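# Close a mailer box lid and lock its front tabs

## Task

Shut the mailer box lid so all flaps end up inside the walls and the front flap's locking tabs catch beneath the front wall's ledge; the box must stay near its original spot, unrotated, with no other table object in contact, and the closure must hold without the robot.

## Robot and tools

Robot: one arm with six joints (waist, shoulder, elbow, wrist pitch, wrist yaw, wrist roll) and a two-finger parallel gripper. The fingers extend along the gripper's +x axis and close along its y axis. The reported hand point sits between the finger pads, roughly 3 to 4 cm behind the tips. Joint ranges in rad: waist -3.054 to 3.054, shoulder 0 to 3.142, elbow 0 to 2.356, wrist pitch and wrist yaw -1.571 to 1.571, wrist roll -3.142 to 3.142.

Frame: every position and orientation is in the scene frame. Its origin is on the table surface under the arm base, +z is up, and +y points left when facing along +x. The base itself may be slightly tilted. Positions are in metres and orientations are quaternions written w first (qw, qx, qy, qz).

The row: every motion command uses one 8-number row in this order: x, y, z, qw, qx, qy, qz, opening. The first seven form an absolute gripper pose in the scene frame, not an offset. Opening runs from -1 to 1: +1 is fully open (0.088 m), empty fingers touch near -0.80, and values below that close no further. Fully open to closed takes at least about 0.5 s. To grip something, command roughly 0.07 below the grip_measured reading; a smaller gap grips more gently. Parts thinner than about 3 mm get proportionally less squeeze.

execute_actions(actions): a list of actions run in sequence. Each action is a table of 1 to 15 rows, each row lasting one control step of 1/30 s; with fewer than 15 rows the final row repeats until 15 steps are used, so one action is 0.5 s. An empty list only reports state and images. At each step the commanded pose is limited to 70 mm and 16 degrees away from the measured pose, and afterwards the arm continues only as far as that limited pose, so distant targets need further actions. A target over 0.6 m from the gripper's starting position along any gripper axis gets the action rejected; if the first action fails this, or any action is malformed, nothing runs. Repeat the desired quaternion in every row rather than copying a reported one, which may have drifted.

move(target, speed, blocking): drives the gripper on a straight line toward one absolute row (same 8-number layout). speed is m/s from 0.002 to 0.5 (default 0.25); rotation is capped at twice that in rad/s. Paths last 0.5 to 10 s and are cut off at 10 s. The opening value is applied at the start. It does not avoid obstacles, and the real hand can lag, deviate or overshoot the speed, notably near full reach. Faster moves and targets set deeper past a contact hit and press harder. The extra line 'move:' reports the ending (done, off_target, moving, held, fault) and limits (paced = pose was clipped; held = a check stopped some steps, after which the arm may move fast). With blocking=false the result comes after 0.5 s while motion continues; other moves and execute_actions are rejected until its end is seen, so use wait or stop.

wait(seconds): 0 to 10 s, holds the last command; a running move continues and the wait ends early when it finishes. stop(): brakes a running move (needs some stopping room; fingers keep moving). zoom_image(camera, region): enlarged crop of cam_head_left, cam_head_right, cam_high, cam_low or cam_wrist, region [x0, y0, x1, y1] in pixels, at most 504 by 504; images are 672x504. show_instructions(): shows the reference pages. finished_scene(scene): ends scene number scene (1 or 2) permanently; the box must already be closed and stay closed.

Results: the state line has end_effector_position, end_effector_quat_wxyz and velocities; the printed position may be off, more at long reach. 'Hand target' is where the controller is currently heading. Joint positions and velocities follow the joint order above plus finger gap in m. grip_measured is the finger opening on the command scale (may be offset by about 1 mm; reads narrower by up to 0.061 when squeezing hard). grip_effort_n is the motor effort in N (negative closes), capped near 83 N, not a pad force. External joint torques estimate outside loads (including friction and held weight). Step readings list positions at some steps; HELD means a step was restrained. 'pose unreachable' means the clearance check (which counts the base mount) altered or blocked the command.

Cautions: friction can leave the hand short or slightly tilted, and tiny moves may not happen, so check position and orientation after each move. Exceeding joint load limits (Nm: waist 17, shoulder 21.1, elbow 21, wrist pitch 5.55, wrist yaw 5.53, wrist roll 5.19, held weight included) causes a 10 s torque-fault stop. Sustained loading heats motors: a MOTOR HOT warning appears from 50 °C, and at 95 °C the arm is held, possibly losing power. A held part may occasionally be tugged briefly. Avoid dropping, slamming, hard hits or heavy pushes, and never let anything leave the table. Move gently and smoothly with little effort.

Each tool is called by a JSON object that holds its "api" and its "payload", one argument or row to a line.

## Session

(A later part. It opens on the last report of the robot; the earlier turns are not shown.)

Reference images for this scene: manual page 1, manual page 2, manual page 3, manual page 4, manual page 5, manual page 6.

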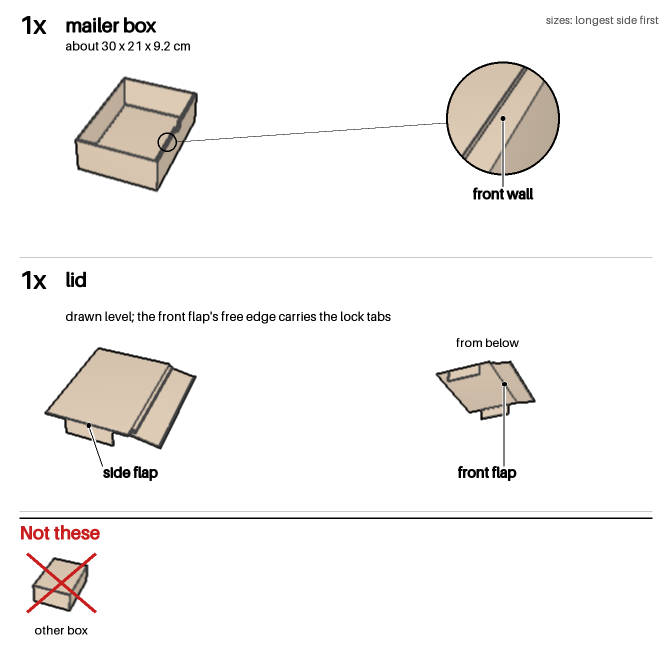

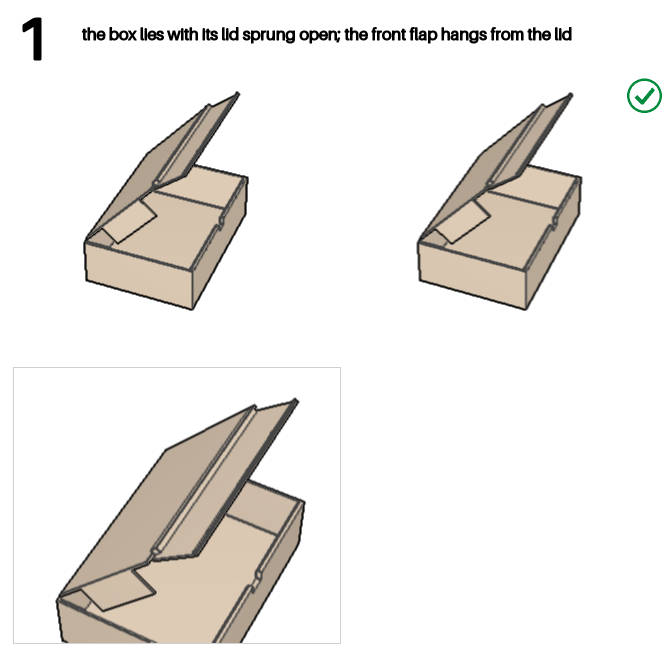

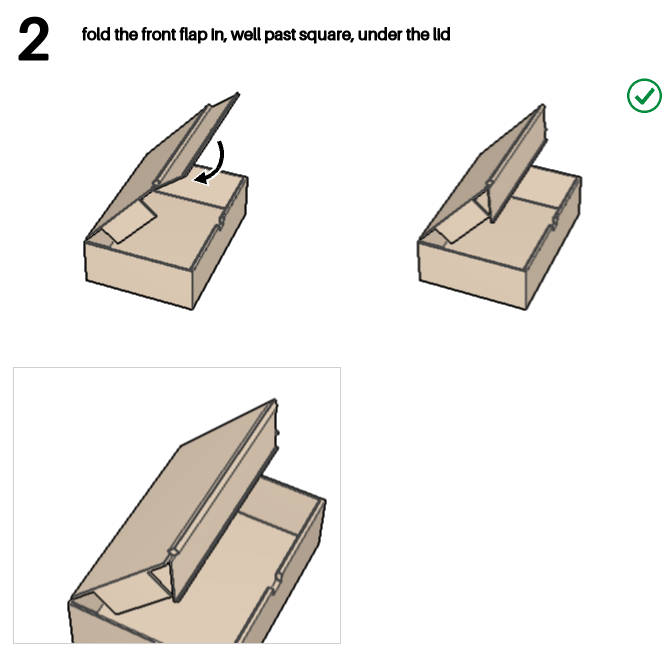

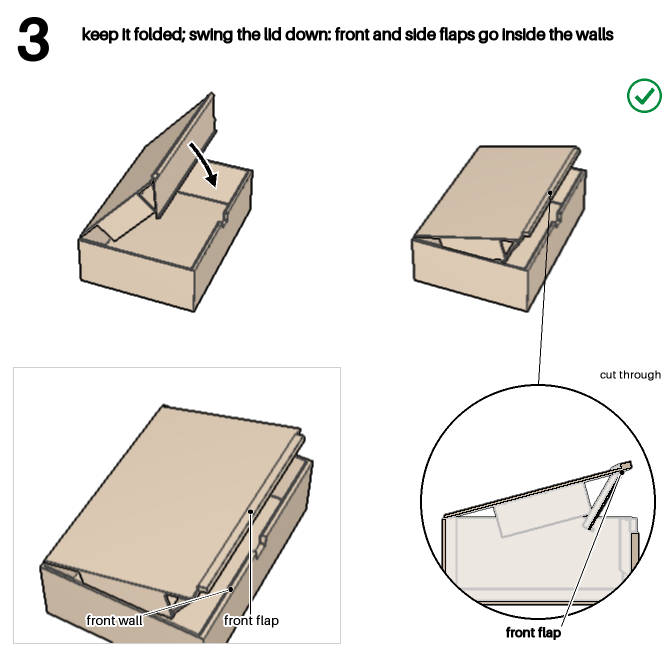

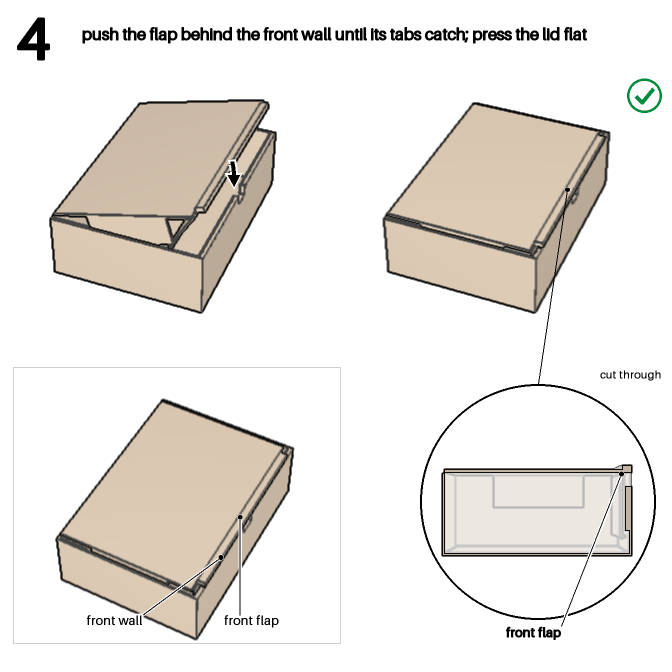

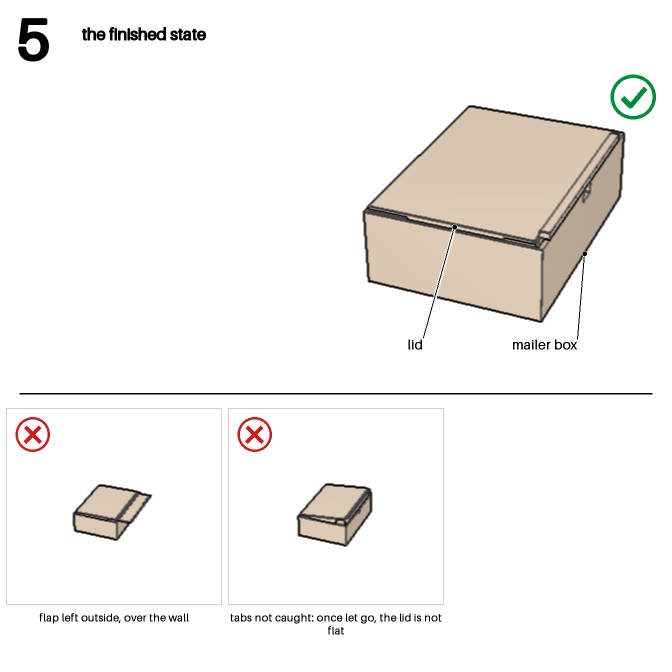

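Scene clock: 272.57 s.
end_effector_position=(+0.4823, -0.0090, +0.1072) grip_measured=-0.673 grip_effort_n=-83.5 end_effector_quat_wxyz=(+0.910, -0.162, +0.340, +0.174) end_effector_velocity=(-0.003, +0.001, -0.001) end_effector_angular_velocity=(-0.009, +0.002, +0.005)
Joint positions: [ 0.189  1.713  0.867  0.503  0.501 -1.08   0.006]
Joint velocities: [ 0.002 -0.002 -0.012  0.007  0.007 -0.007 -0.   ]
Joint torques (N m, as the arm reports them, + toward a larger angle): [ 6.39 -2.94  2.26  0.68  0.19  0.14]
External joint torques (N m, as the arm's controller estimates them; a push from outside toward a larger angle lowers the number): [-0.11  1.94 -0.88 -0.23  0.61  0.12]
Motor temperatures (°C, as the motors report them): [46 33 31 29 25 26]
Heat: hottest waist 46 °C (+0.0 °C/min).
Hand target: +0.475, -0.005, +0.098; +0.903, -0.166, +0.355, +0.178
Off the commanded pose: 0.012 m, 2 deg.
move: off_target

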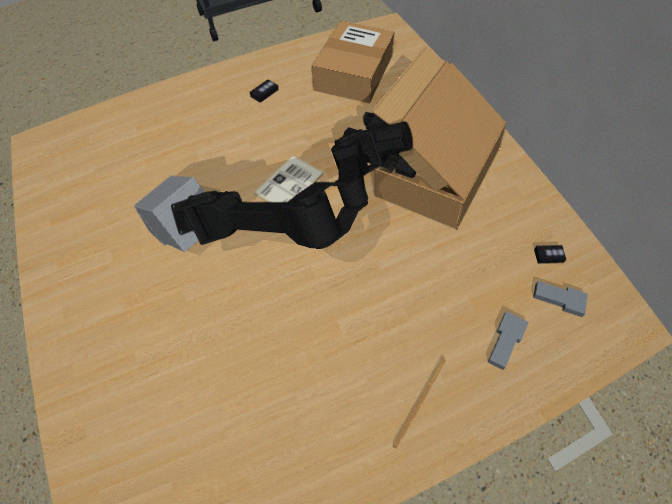

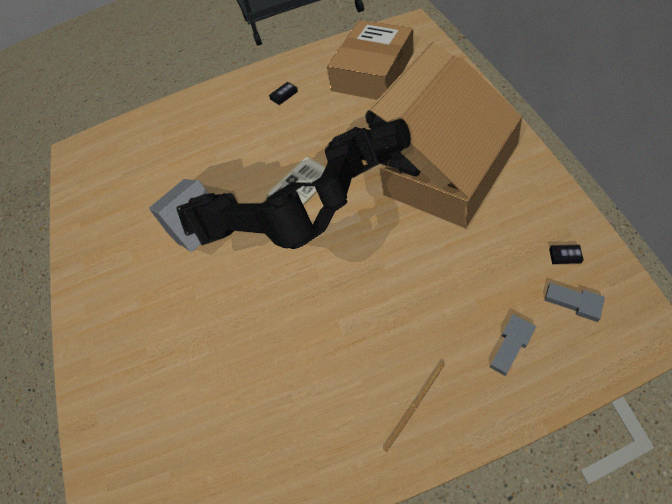

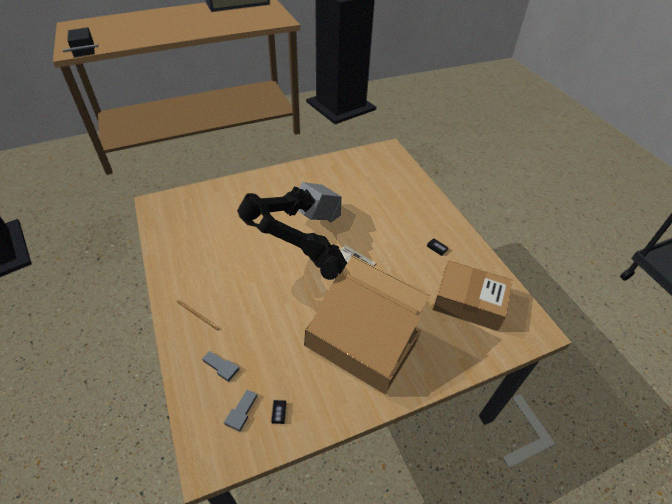

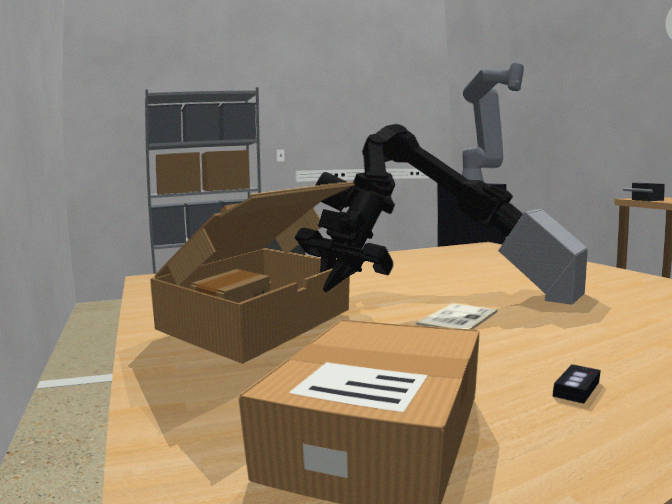

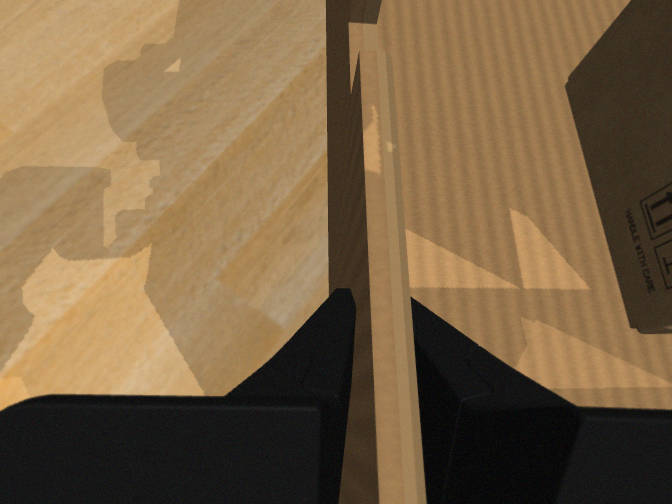

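{"api": "move", "payload": {
  "target": [0.458,0.0,0.102,0.91,-0.15,0.362,0.138,-0.72],
  "speed": 0.04
}}

{"api": "move", "payload": {
  "target": [0.46,0.0,0.105,0.91,-0.15,0.362,0.138,0.2]
}}

{"api": "move", "payload": {
  "target": [0.38,-0.03,0.17,0.91,-0.15,0.362,0.138,0.2],
  "speed": 0.07
}}

{"api": "move", "payload": {
  "target": [0.40,0.08,0.33,0.873,-0.39,0.284,0.071,1],
  "speed": 0.15
}}

{"api": "move", "payload": {
  "target": [0.575,0.04,0.36,0.873,-0.39,0.284,0.071,1],
  "speed": 0.1
}}

Scene clock: 281.33 s.
end_effector_position=(+0.4639, -0.0007, +0.1103) grip_measured=-0.675 grip_effort_n=-83.5 end_effector_quat_wxyz=(+0.915, -0.148, +0.347, +0.141) end_effector_velocity=(-0.002, +0.002, +0.003) end_effector_angular_velocity=(+0.002, -0.012, +0.011)
Joint positions: [ 0.232  1.713  0.771  0.633  0.578 -1.034  0.006]
Joint velocities: [ 0.007 -0.007 -0.012  0.007 -0.007 -0.007 -0.   ]
Joint torques (N m, as the arm reports them, + toward a larger angle): [ 6.05 -2.8   2.55  0.95  0.42  0.35]
External joint torques (N m, as the arm's controller estimates them; a push from outside toward a larger angle lowers the number): [-0.25  1.78 -0.55  0.    0.81  0.33]
Motor temperatures (°C, as the motors report them): [45 32 31 29 25 26]
Heat: hottest waist 45 °C (-1.0 °C/min).
Hand target: +0.458, -0.000, +0.102; +0.910, -0.150, +0.362, +0.138
Off the commanded pose: 0.010 m, 2 deg.
move: off_target

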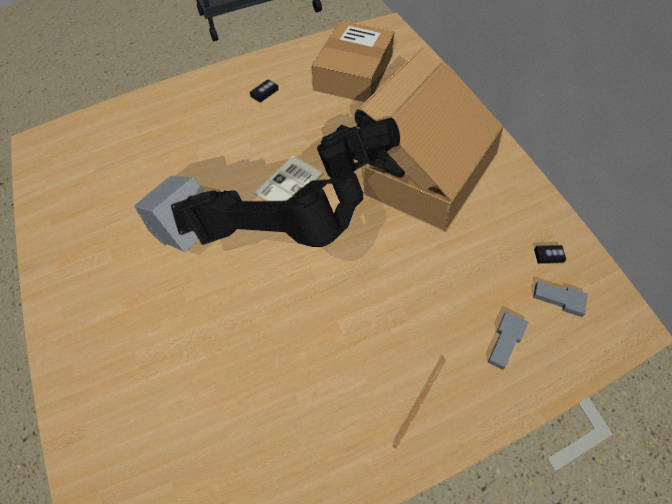

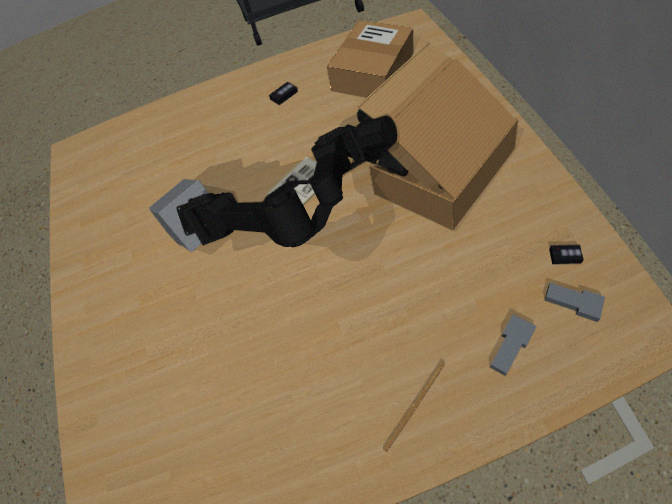

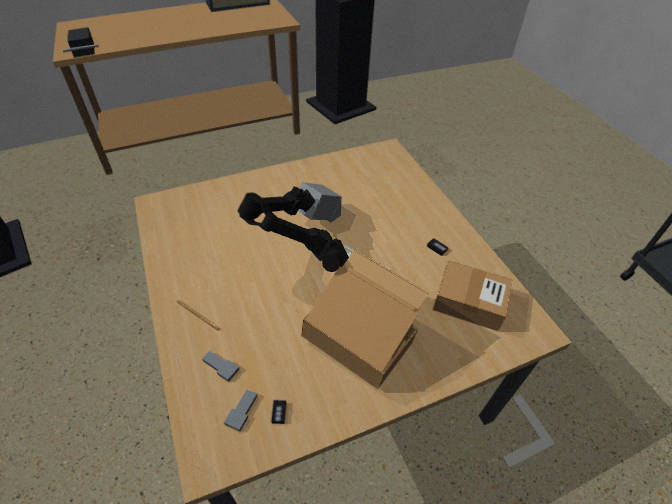

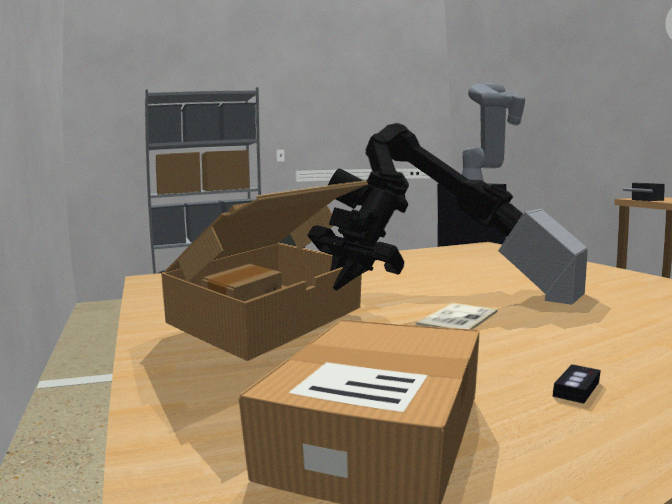

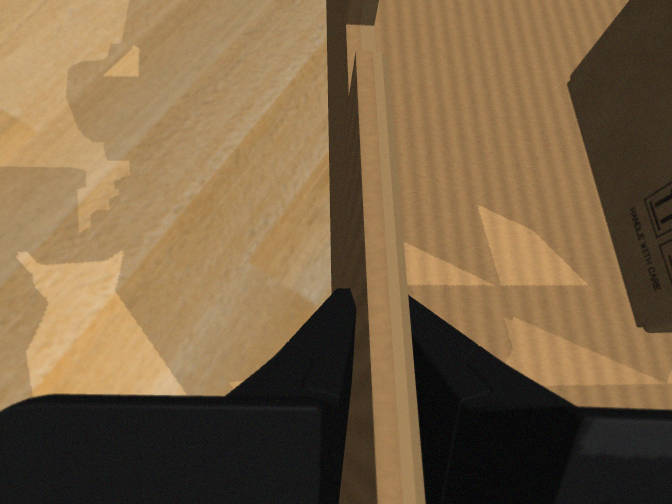

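Scene clock: 282.10 s.
end_effector_position=(+0.4619, -0.0019, +0.1081) grip_measured=+0.195 grip_effort_n=17.9 end_effector_quat_wxyz=(+0.912, -0.149, +0.356, +0.137) end_effector_velocity=(-0.003, +0.004, -0.001) end_effector_angular_velocity=(-0.002, +0.005, +0.028)
Joint positions: [ 0.233  1.713  0.771  0.625  0.598 -1.027  0.049]
Joint velocities: [ 0.002 -0.002 -0.002 -0.022 -0.007 -0.007  0.001]
Joint torques (N m, as the arm reports them, + toward a larger angle): [ 6.71 -3.04  3.45  0.74 -0.04  0.22]
External joint torques (N m, as the arm's controller estimates them; a push from outside toward a larger angle lowers the number): [ 0.38  1.46  0.41 -0.18  0.35  0.2 ]
Motor temperatures (°C, as the motors report them): [45 32 31 29 25 26]
Heat: hottest waist 45 °C (-1.0 °C/min).
Hand target: +0.460, -0.000, +0.105; +0.910, -0.150, +0.362, +0.138
Off the commanded pose: 0.004 m, 1 deg.
move: done

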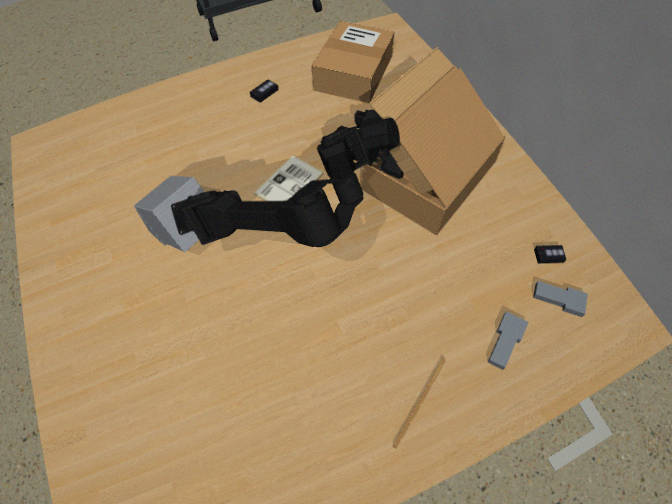

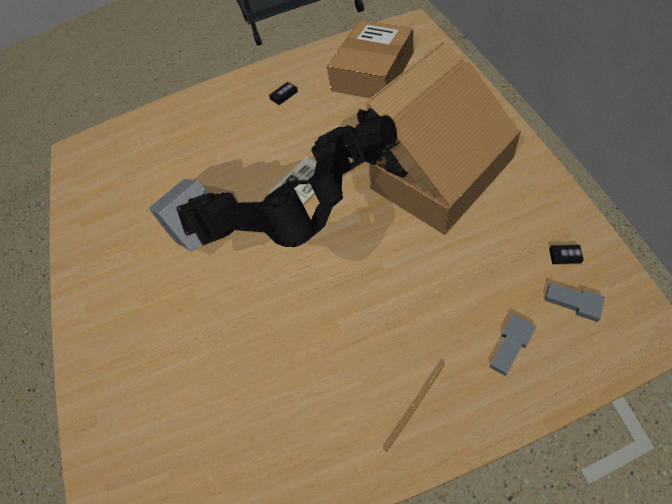

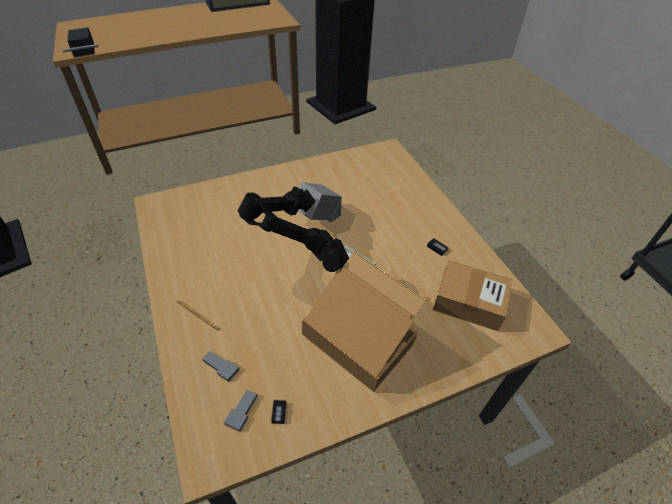

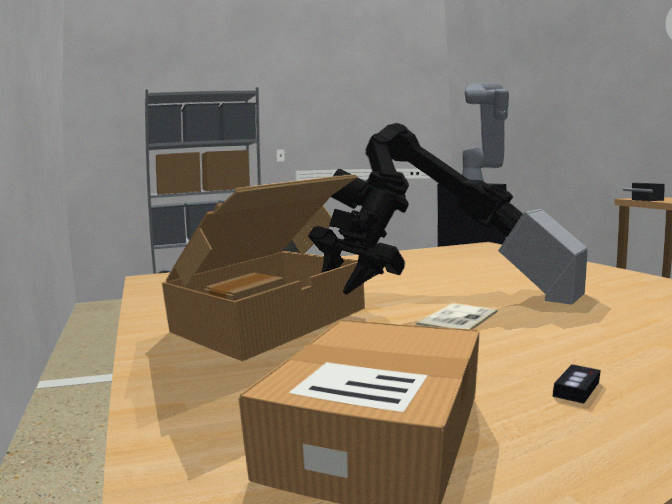

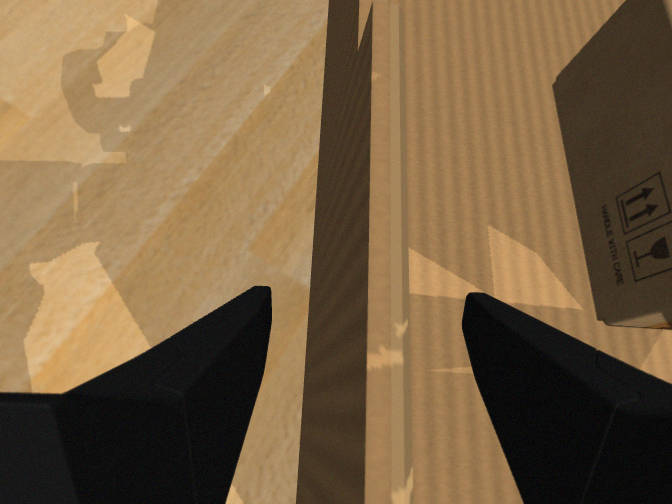

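Scene clock: 284.07 s.
end_effector_position=(+0.3834, -0.0301, +0.1715) grip_measured=+0.198 grip_effort_n=17.9 end_effector_quat_wxyz=(+0.911, -0.149, +0.359, +0.137) end_effector_velocity=(-0.003, -0.005, -0.000) end_effector_angular_velocity=(-0.008, +0.009, -0.018)
Joint positions: [ 0.431  1.283  0.547  0.356  0.789 -0.935  0.049]
Joint velocities: [ 0.002 -0.017 -0.007 -0.007  0.022  0.007 -0.001]
Joint torques (N m, as the arm reports them, + toward a larger angle): [ 4.47 -2.28  3.7   0.75 -0.16  0.2 ]
External joint torques (N m, as the arm's controller estimates them; a push from outside toward a larger angle lowers the number): [ 0.41 -0.02 -0.24 -0.19  0.17  0.19]
Motor temperatures (°C, as the motors report them): [45 32 31 29 25 26]
Heat: hottest waist 45 °C (-1.0 °C/min).
Hand target: +0.380, -0.030, +0.170; +0.910, -0.150, +0.362, +0.138
Off the commanded pose: 0.004 m, 0 deg.
move: done

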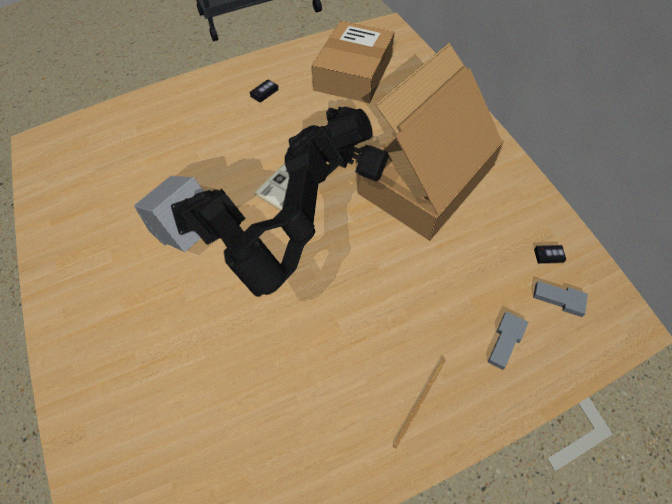

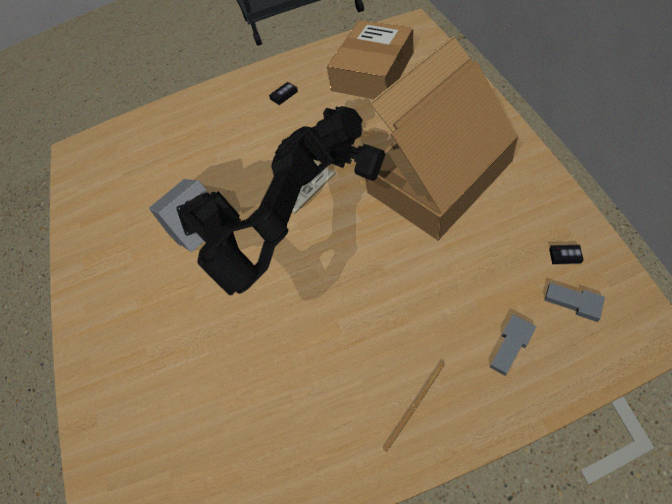

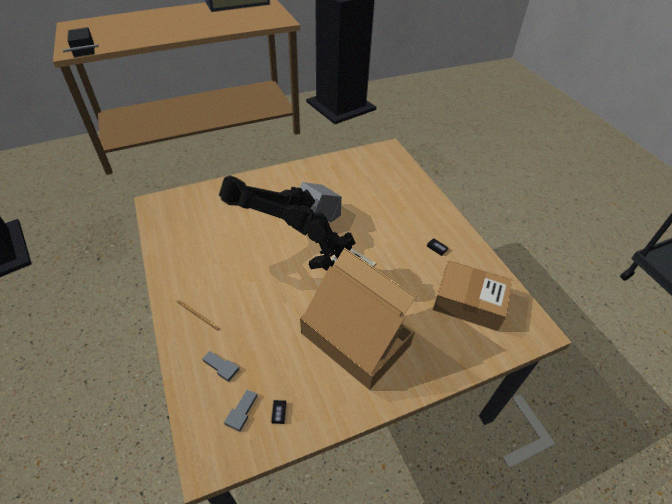

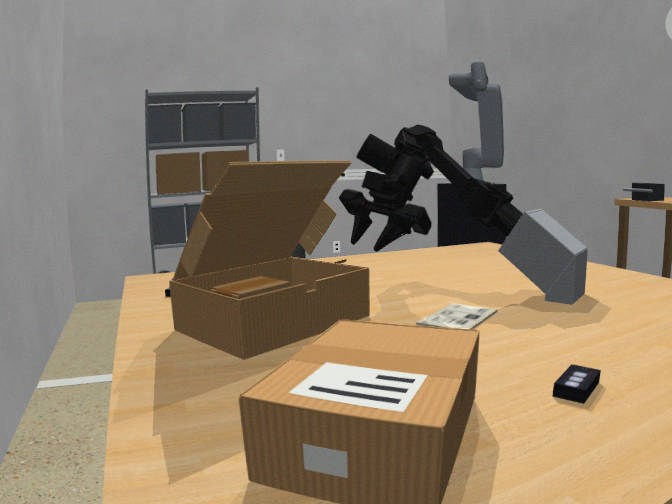

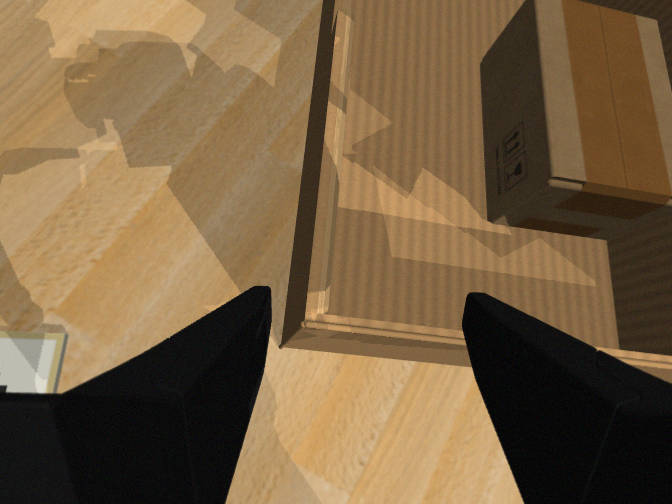

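Scene clock: 286.60 s.
end_effector_position=(+0.4010, +0.0784, +0.3307) grip_measured=+0.996 grip_effort_n=17.9 end_effector_quat_wxyz=(+0.874, -0.387, +0.284, +0.072) end_effector_velocity=(-0.000, +0.002, +0.001) end_effector_angular_velocity=(-0.027, -0.017, +0.002)
Joint positions: [ 0.978  1.929  0.884  1.262  1.388 -1.853  0.088]
Joint velocities: [ 0.002  0.046 -0.002  0.168 -0.007 -0.139 -0.   ]
Joint torques (N m, as the arm reports them, + toward a larger angle): [ 6.49 -1.58  5.87  0.81 -0.44 -0.06]
External joint torques (N m, as the arm's controller estimates them; a push from outside toward a larger angle lowers the number): [ 0.32  1.22  1.2   0.25  0.05 -0.11]
Motor temperatures (°C, as the motors report them): [45 32 31 29 25 26]
Heat: hottest waist 45 °C (-2.0 °C/min).
Hand target: +0.401, +0.080, +0.330; +0.873, -0.390, +0.284, +0.071
Off the commanded pose: 0.002 m, 0 deg.
move: done

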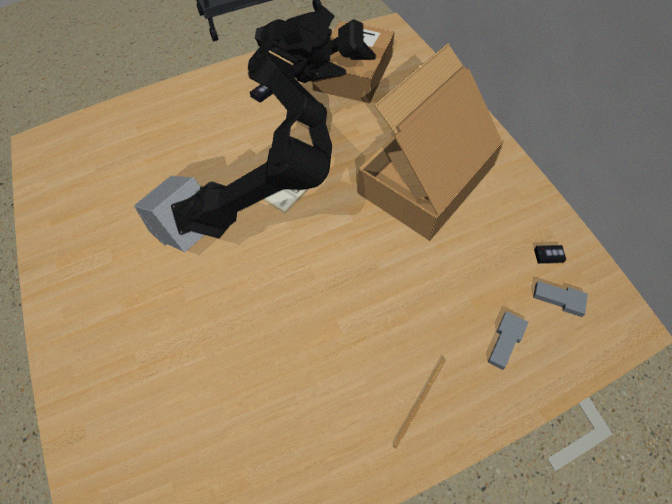

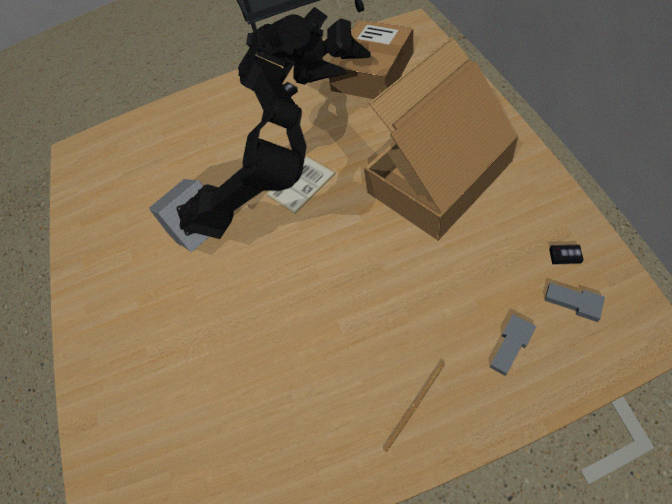

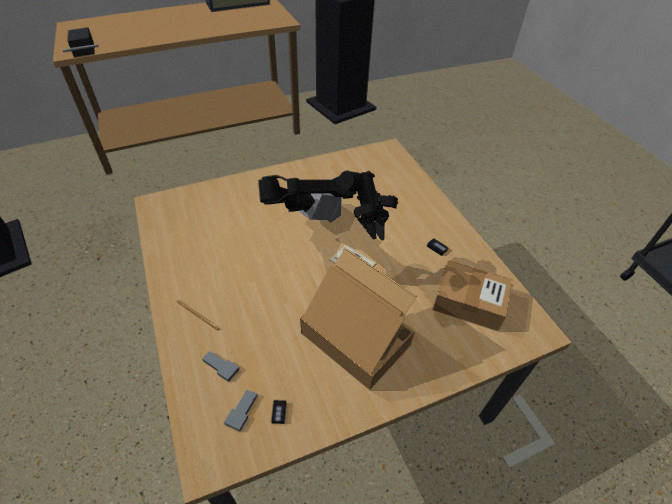

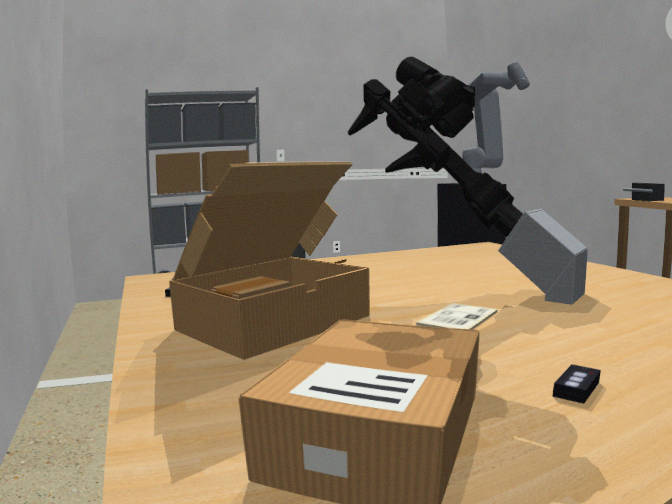

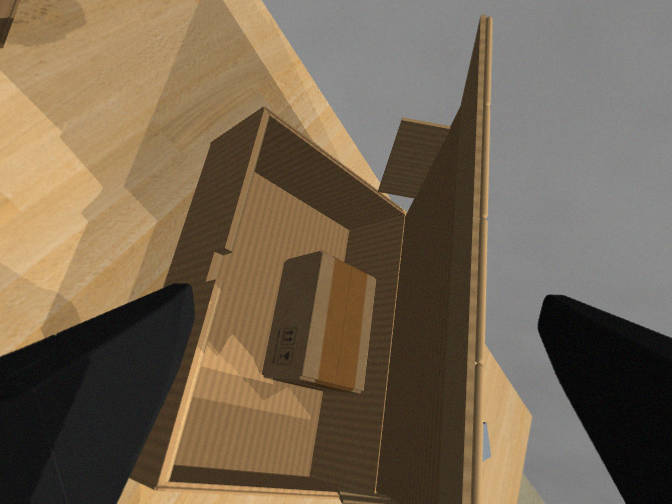

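Scene clock: 288.93 s.
end_effector_position=(+0.5726, +0.0380, +0.3624) grip_measured=+0.996 grip_effort_n=17.9 end_effector_quat_wxyz=(+0.874, -0.389, +0.283, +0.070) end_effector_velocity=(+0.000, +0.005, +0.003) end_effector_angular_velocity=(-0.011, -0.005, +0.025)
Joint positions: [ 0.737  2.064  1.613  0.559  1.149 -1.742  0.088]
Joint velocities: [ 0.007  0.007  0.012 -0.022 -0.007 -0.007 -0.   ]
Joint torques (N m, as the arm reports them, + toward a larger angle): [ 8.77 -2.9   5.98  0.62 -0.63  0.24]
External joint torques (N m, as the arm's controller estimates them; a push from outside toward a larger angle lowers the number): [-0.12  1.47  1.74 -0.14 -0.19  0.2 ]
Motor temperatures (°C, as the motors report them): [45 32 31 29 25 26]
Heat: hottest waist 45 °C (-2.0 °C/min).
Hand target: +0.575, +0.040, +0.360; +0.873, -0.390, +0.284, +0.071
Off the commanded pose: 0.004 m, 0 deg.
move: done

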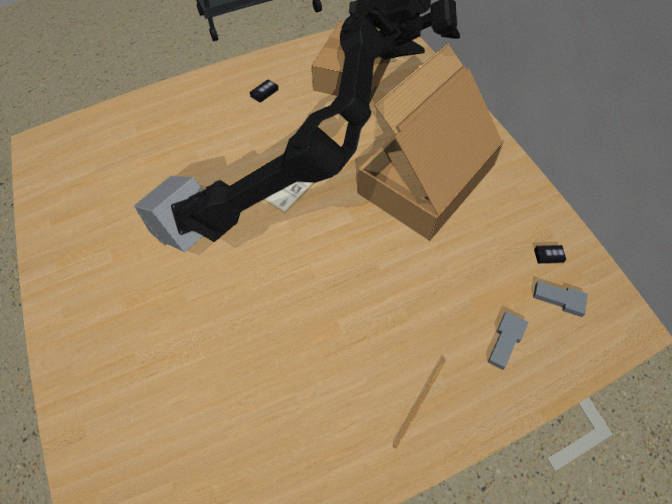

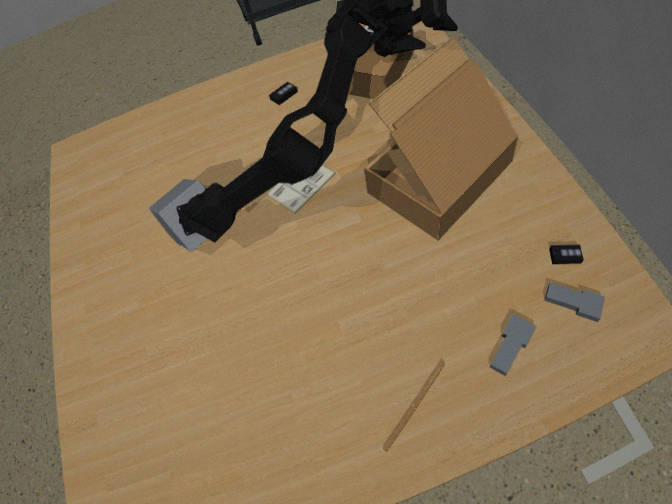

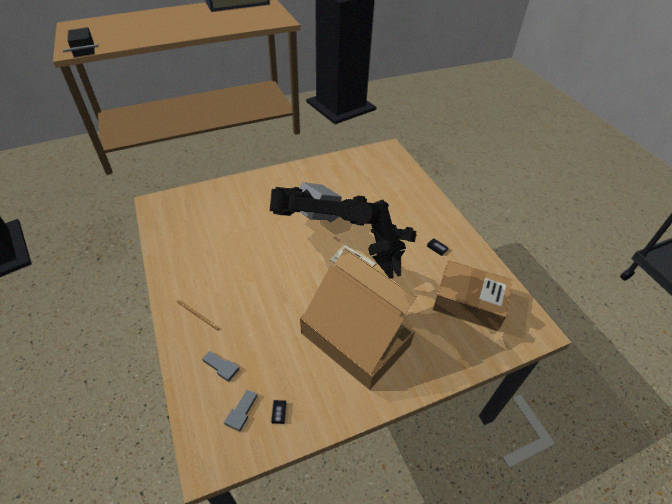

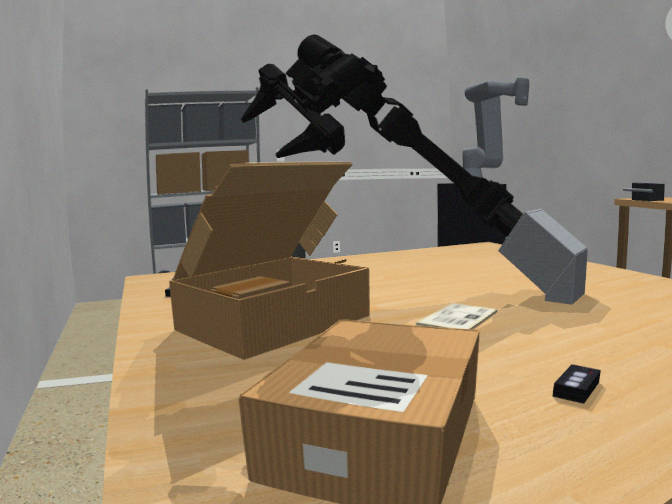

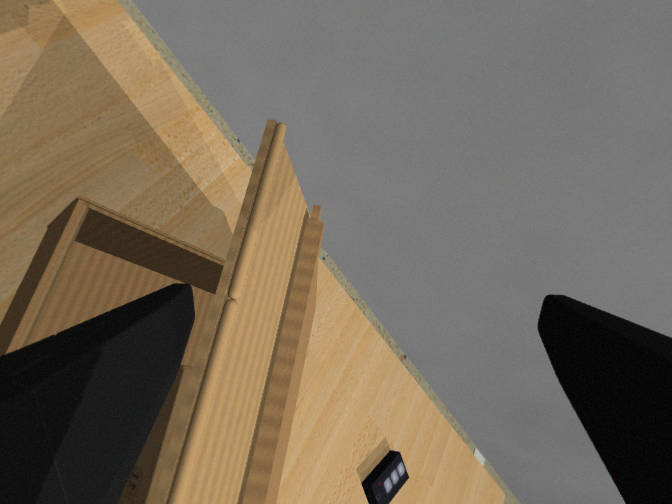

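{"api": "move", "payload": {
  "target": [0.53,-0.005,0.352,0.876,-0.369,0.311,0.01,1],
  "speed": 0.05
}}

Scene clock: 294.73 s.
end_effector_position=(+0.5321, -0.0037, +0.3537) grip_measured=+0.996 grip_effort_n=17.9 end_effector_quat_wxyz=(+0.877, -0.367, +0.308, +0.010) end_effector_velocity=(-0.001, +0.005, -0.003) end_effector_angular_velocity=(-0.019, -0.013, +0.022)
Joint positions: [ 0.75   1.928  1.348  0.944  1.227 -1.901  0.088]
Joint velocities: [-0.002  0.002 -0.022  0.022 -0.022 -0.022 -0.   ]
Joint torques (N m, as the arm reports them, + toward a larger angle): [ 8.2  -3.6   4.03  0.84 -0.33 -0.08]
External joint torques (N m, as the arm's controller estimates them; a push from outside toward a larger angle lowers the number): [ 0.38 -0.18 -0.09  0.28  0.18 -0.13]
Motor temperatures (°C, as the motors report them): [46 32 31 29 25 26]
Heat: hottest waist 46 °C (-1.0 °C/min).
Hand target: +0.530, -0.005, +0.352; +0.876, -0.369, +0.311, +0.010
Off the commanded pose: 0.003 m, 0 deg.
move: done

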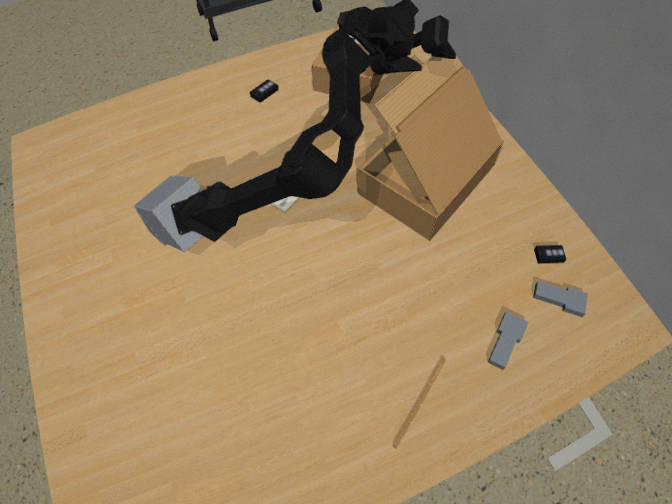

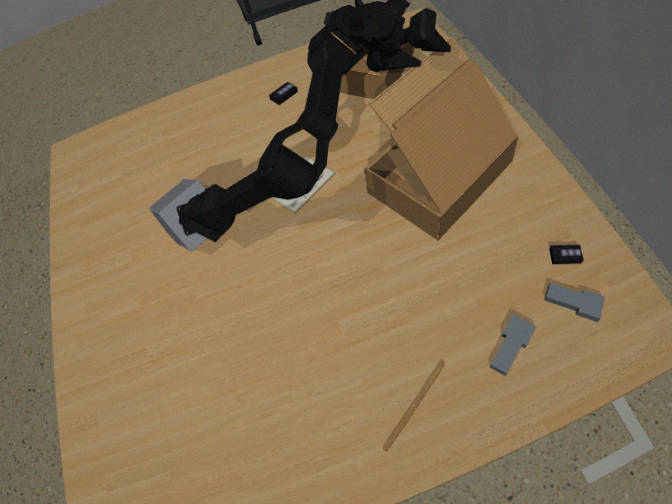

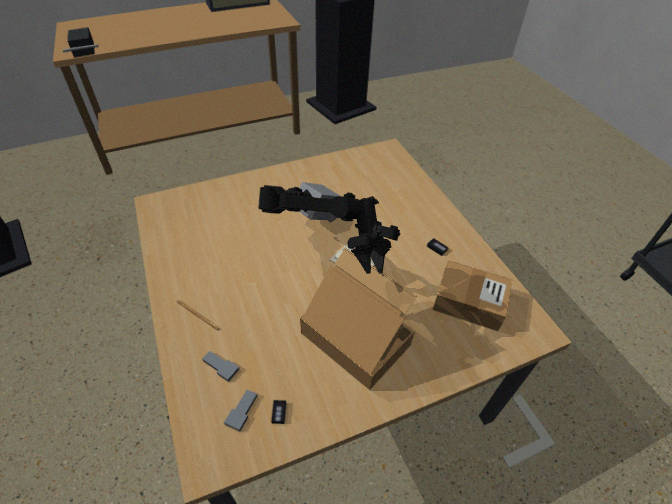

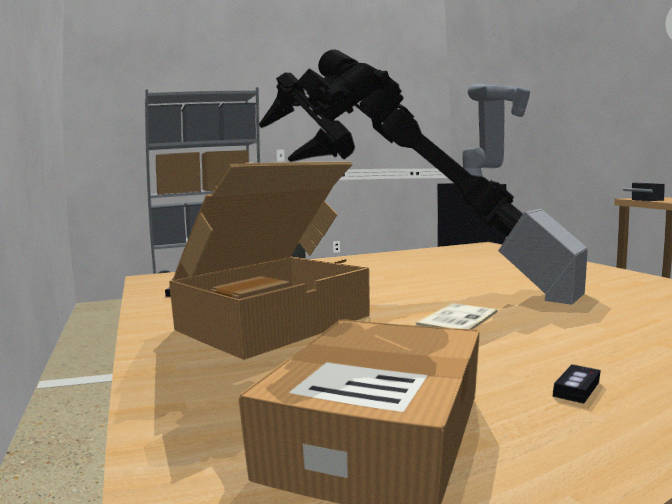

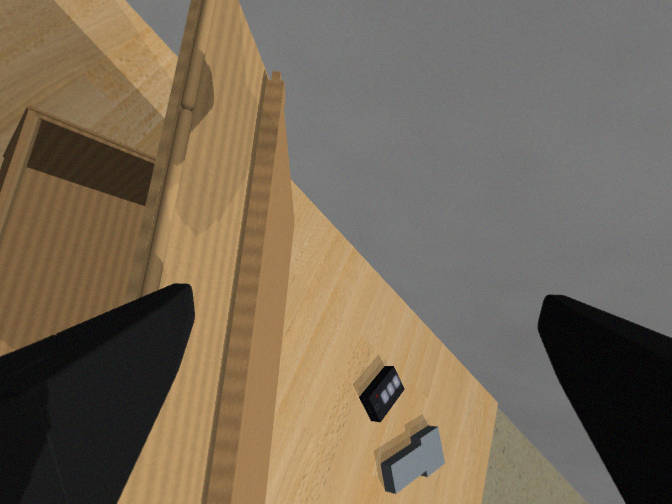

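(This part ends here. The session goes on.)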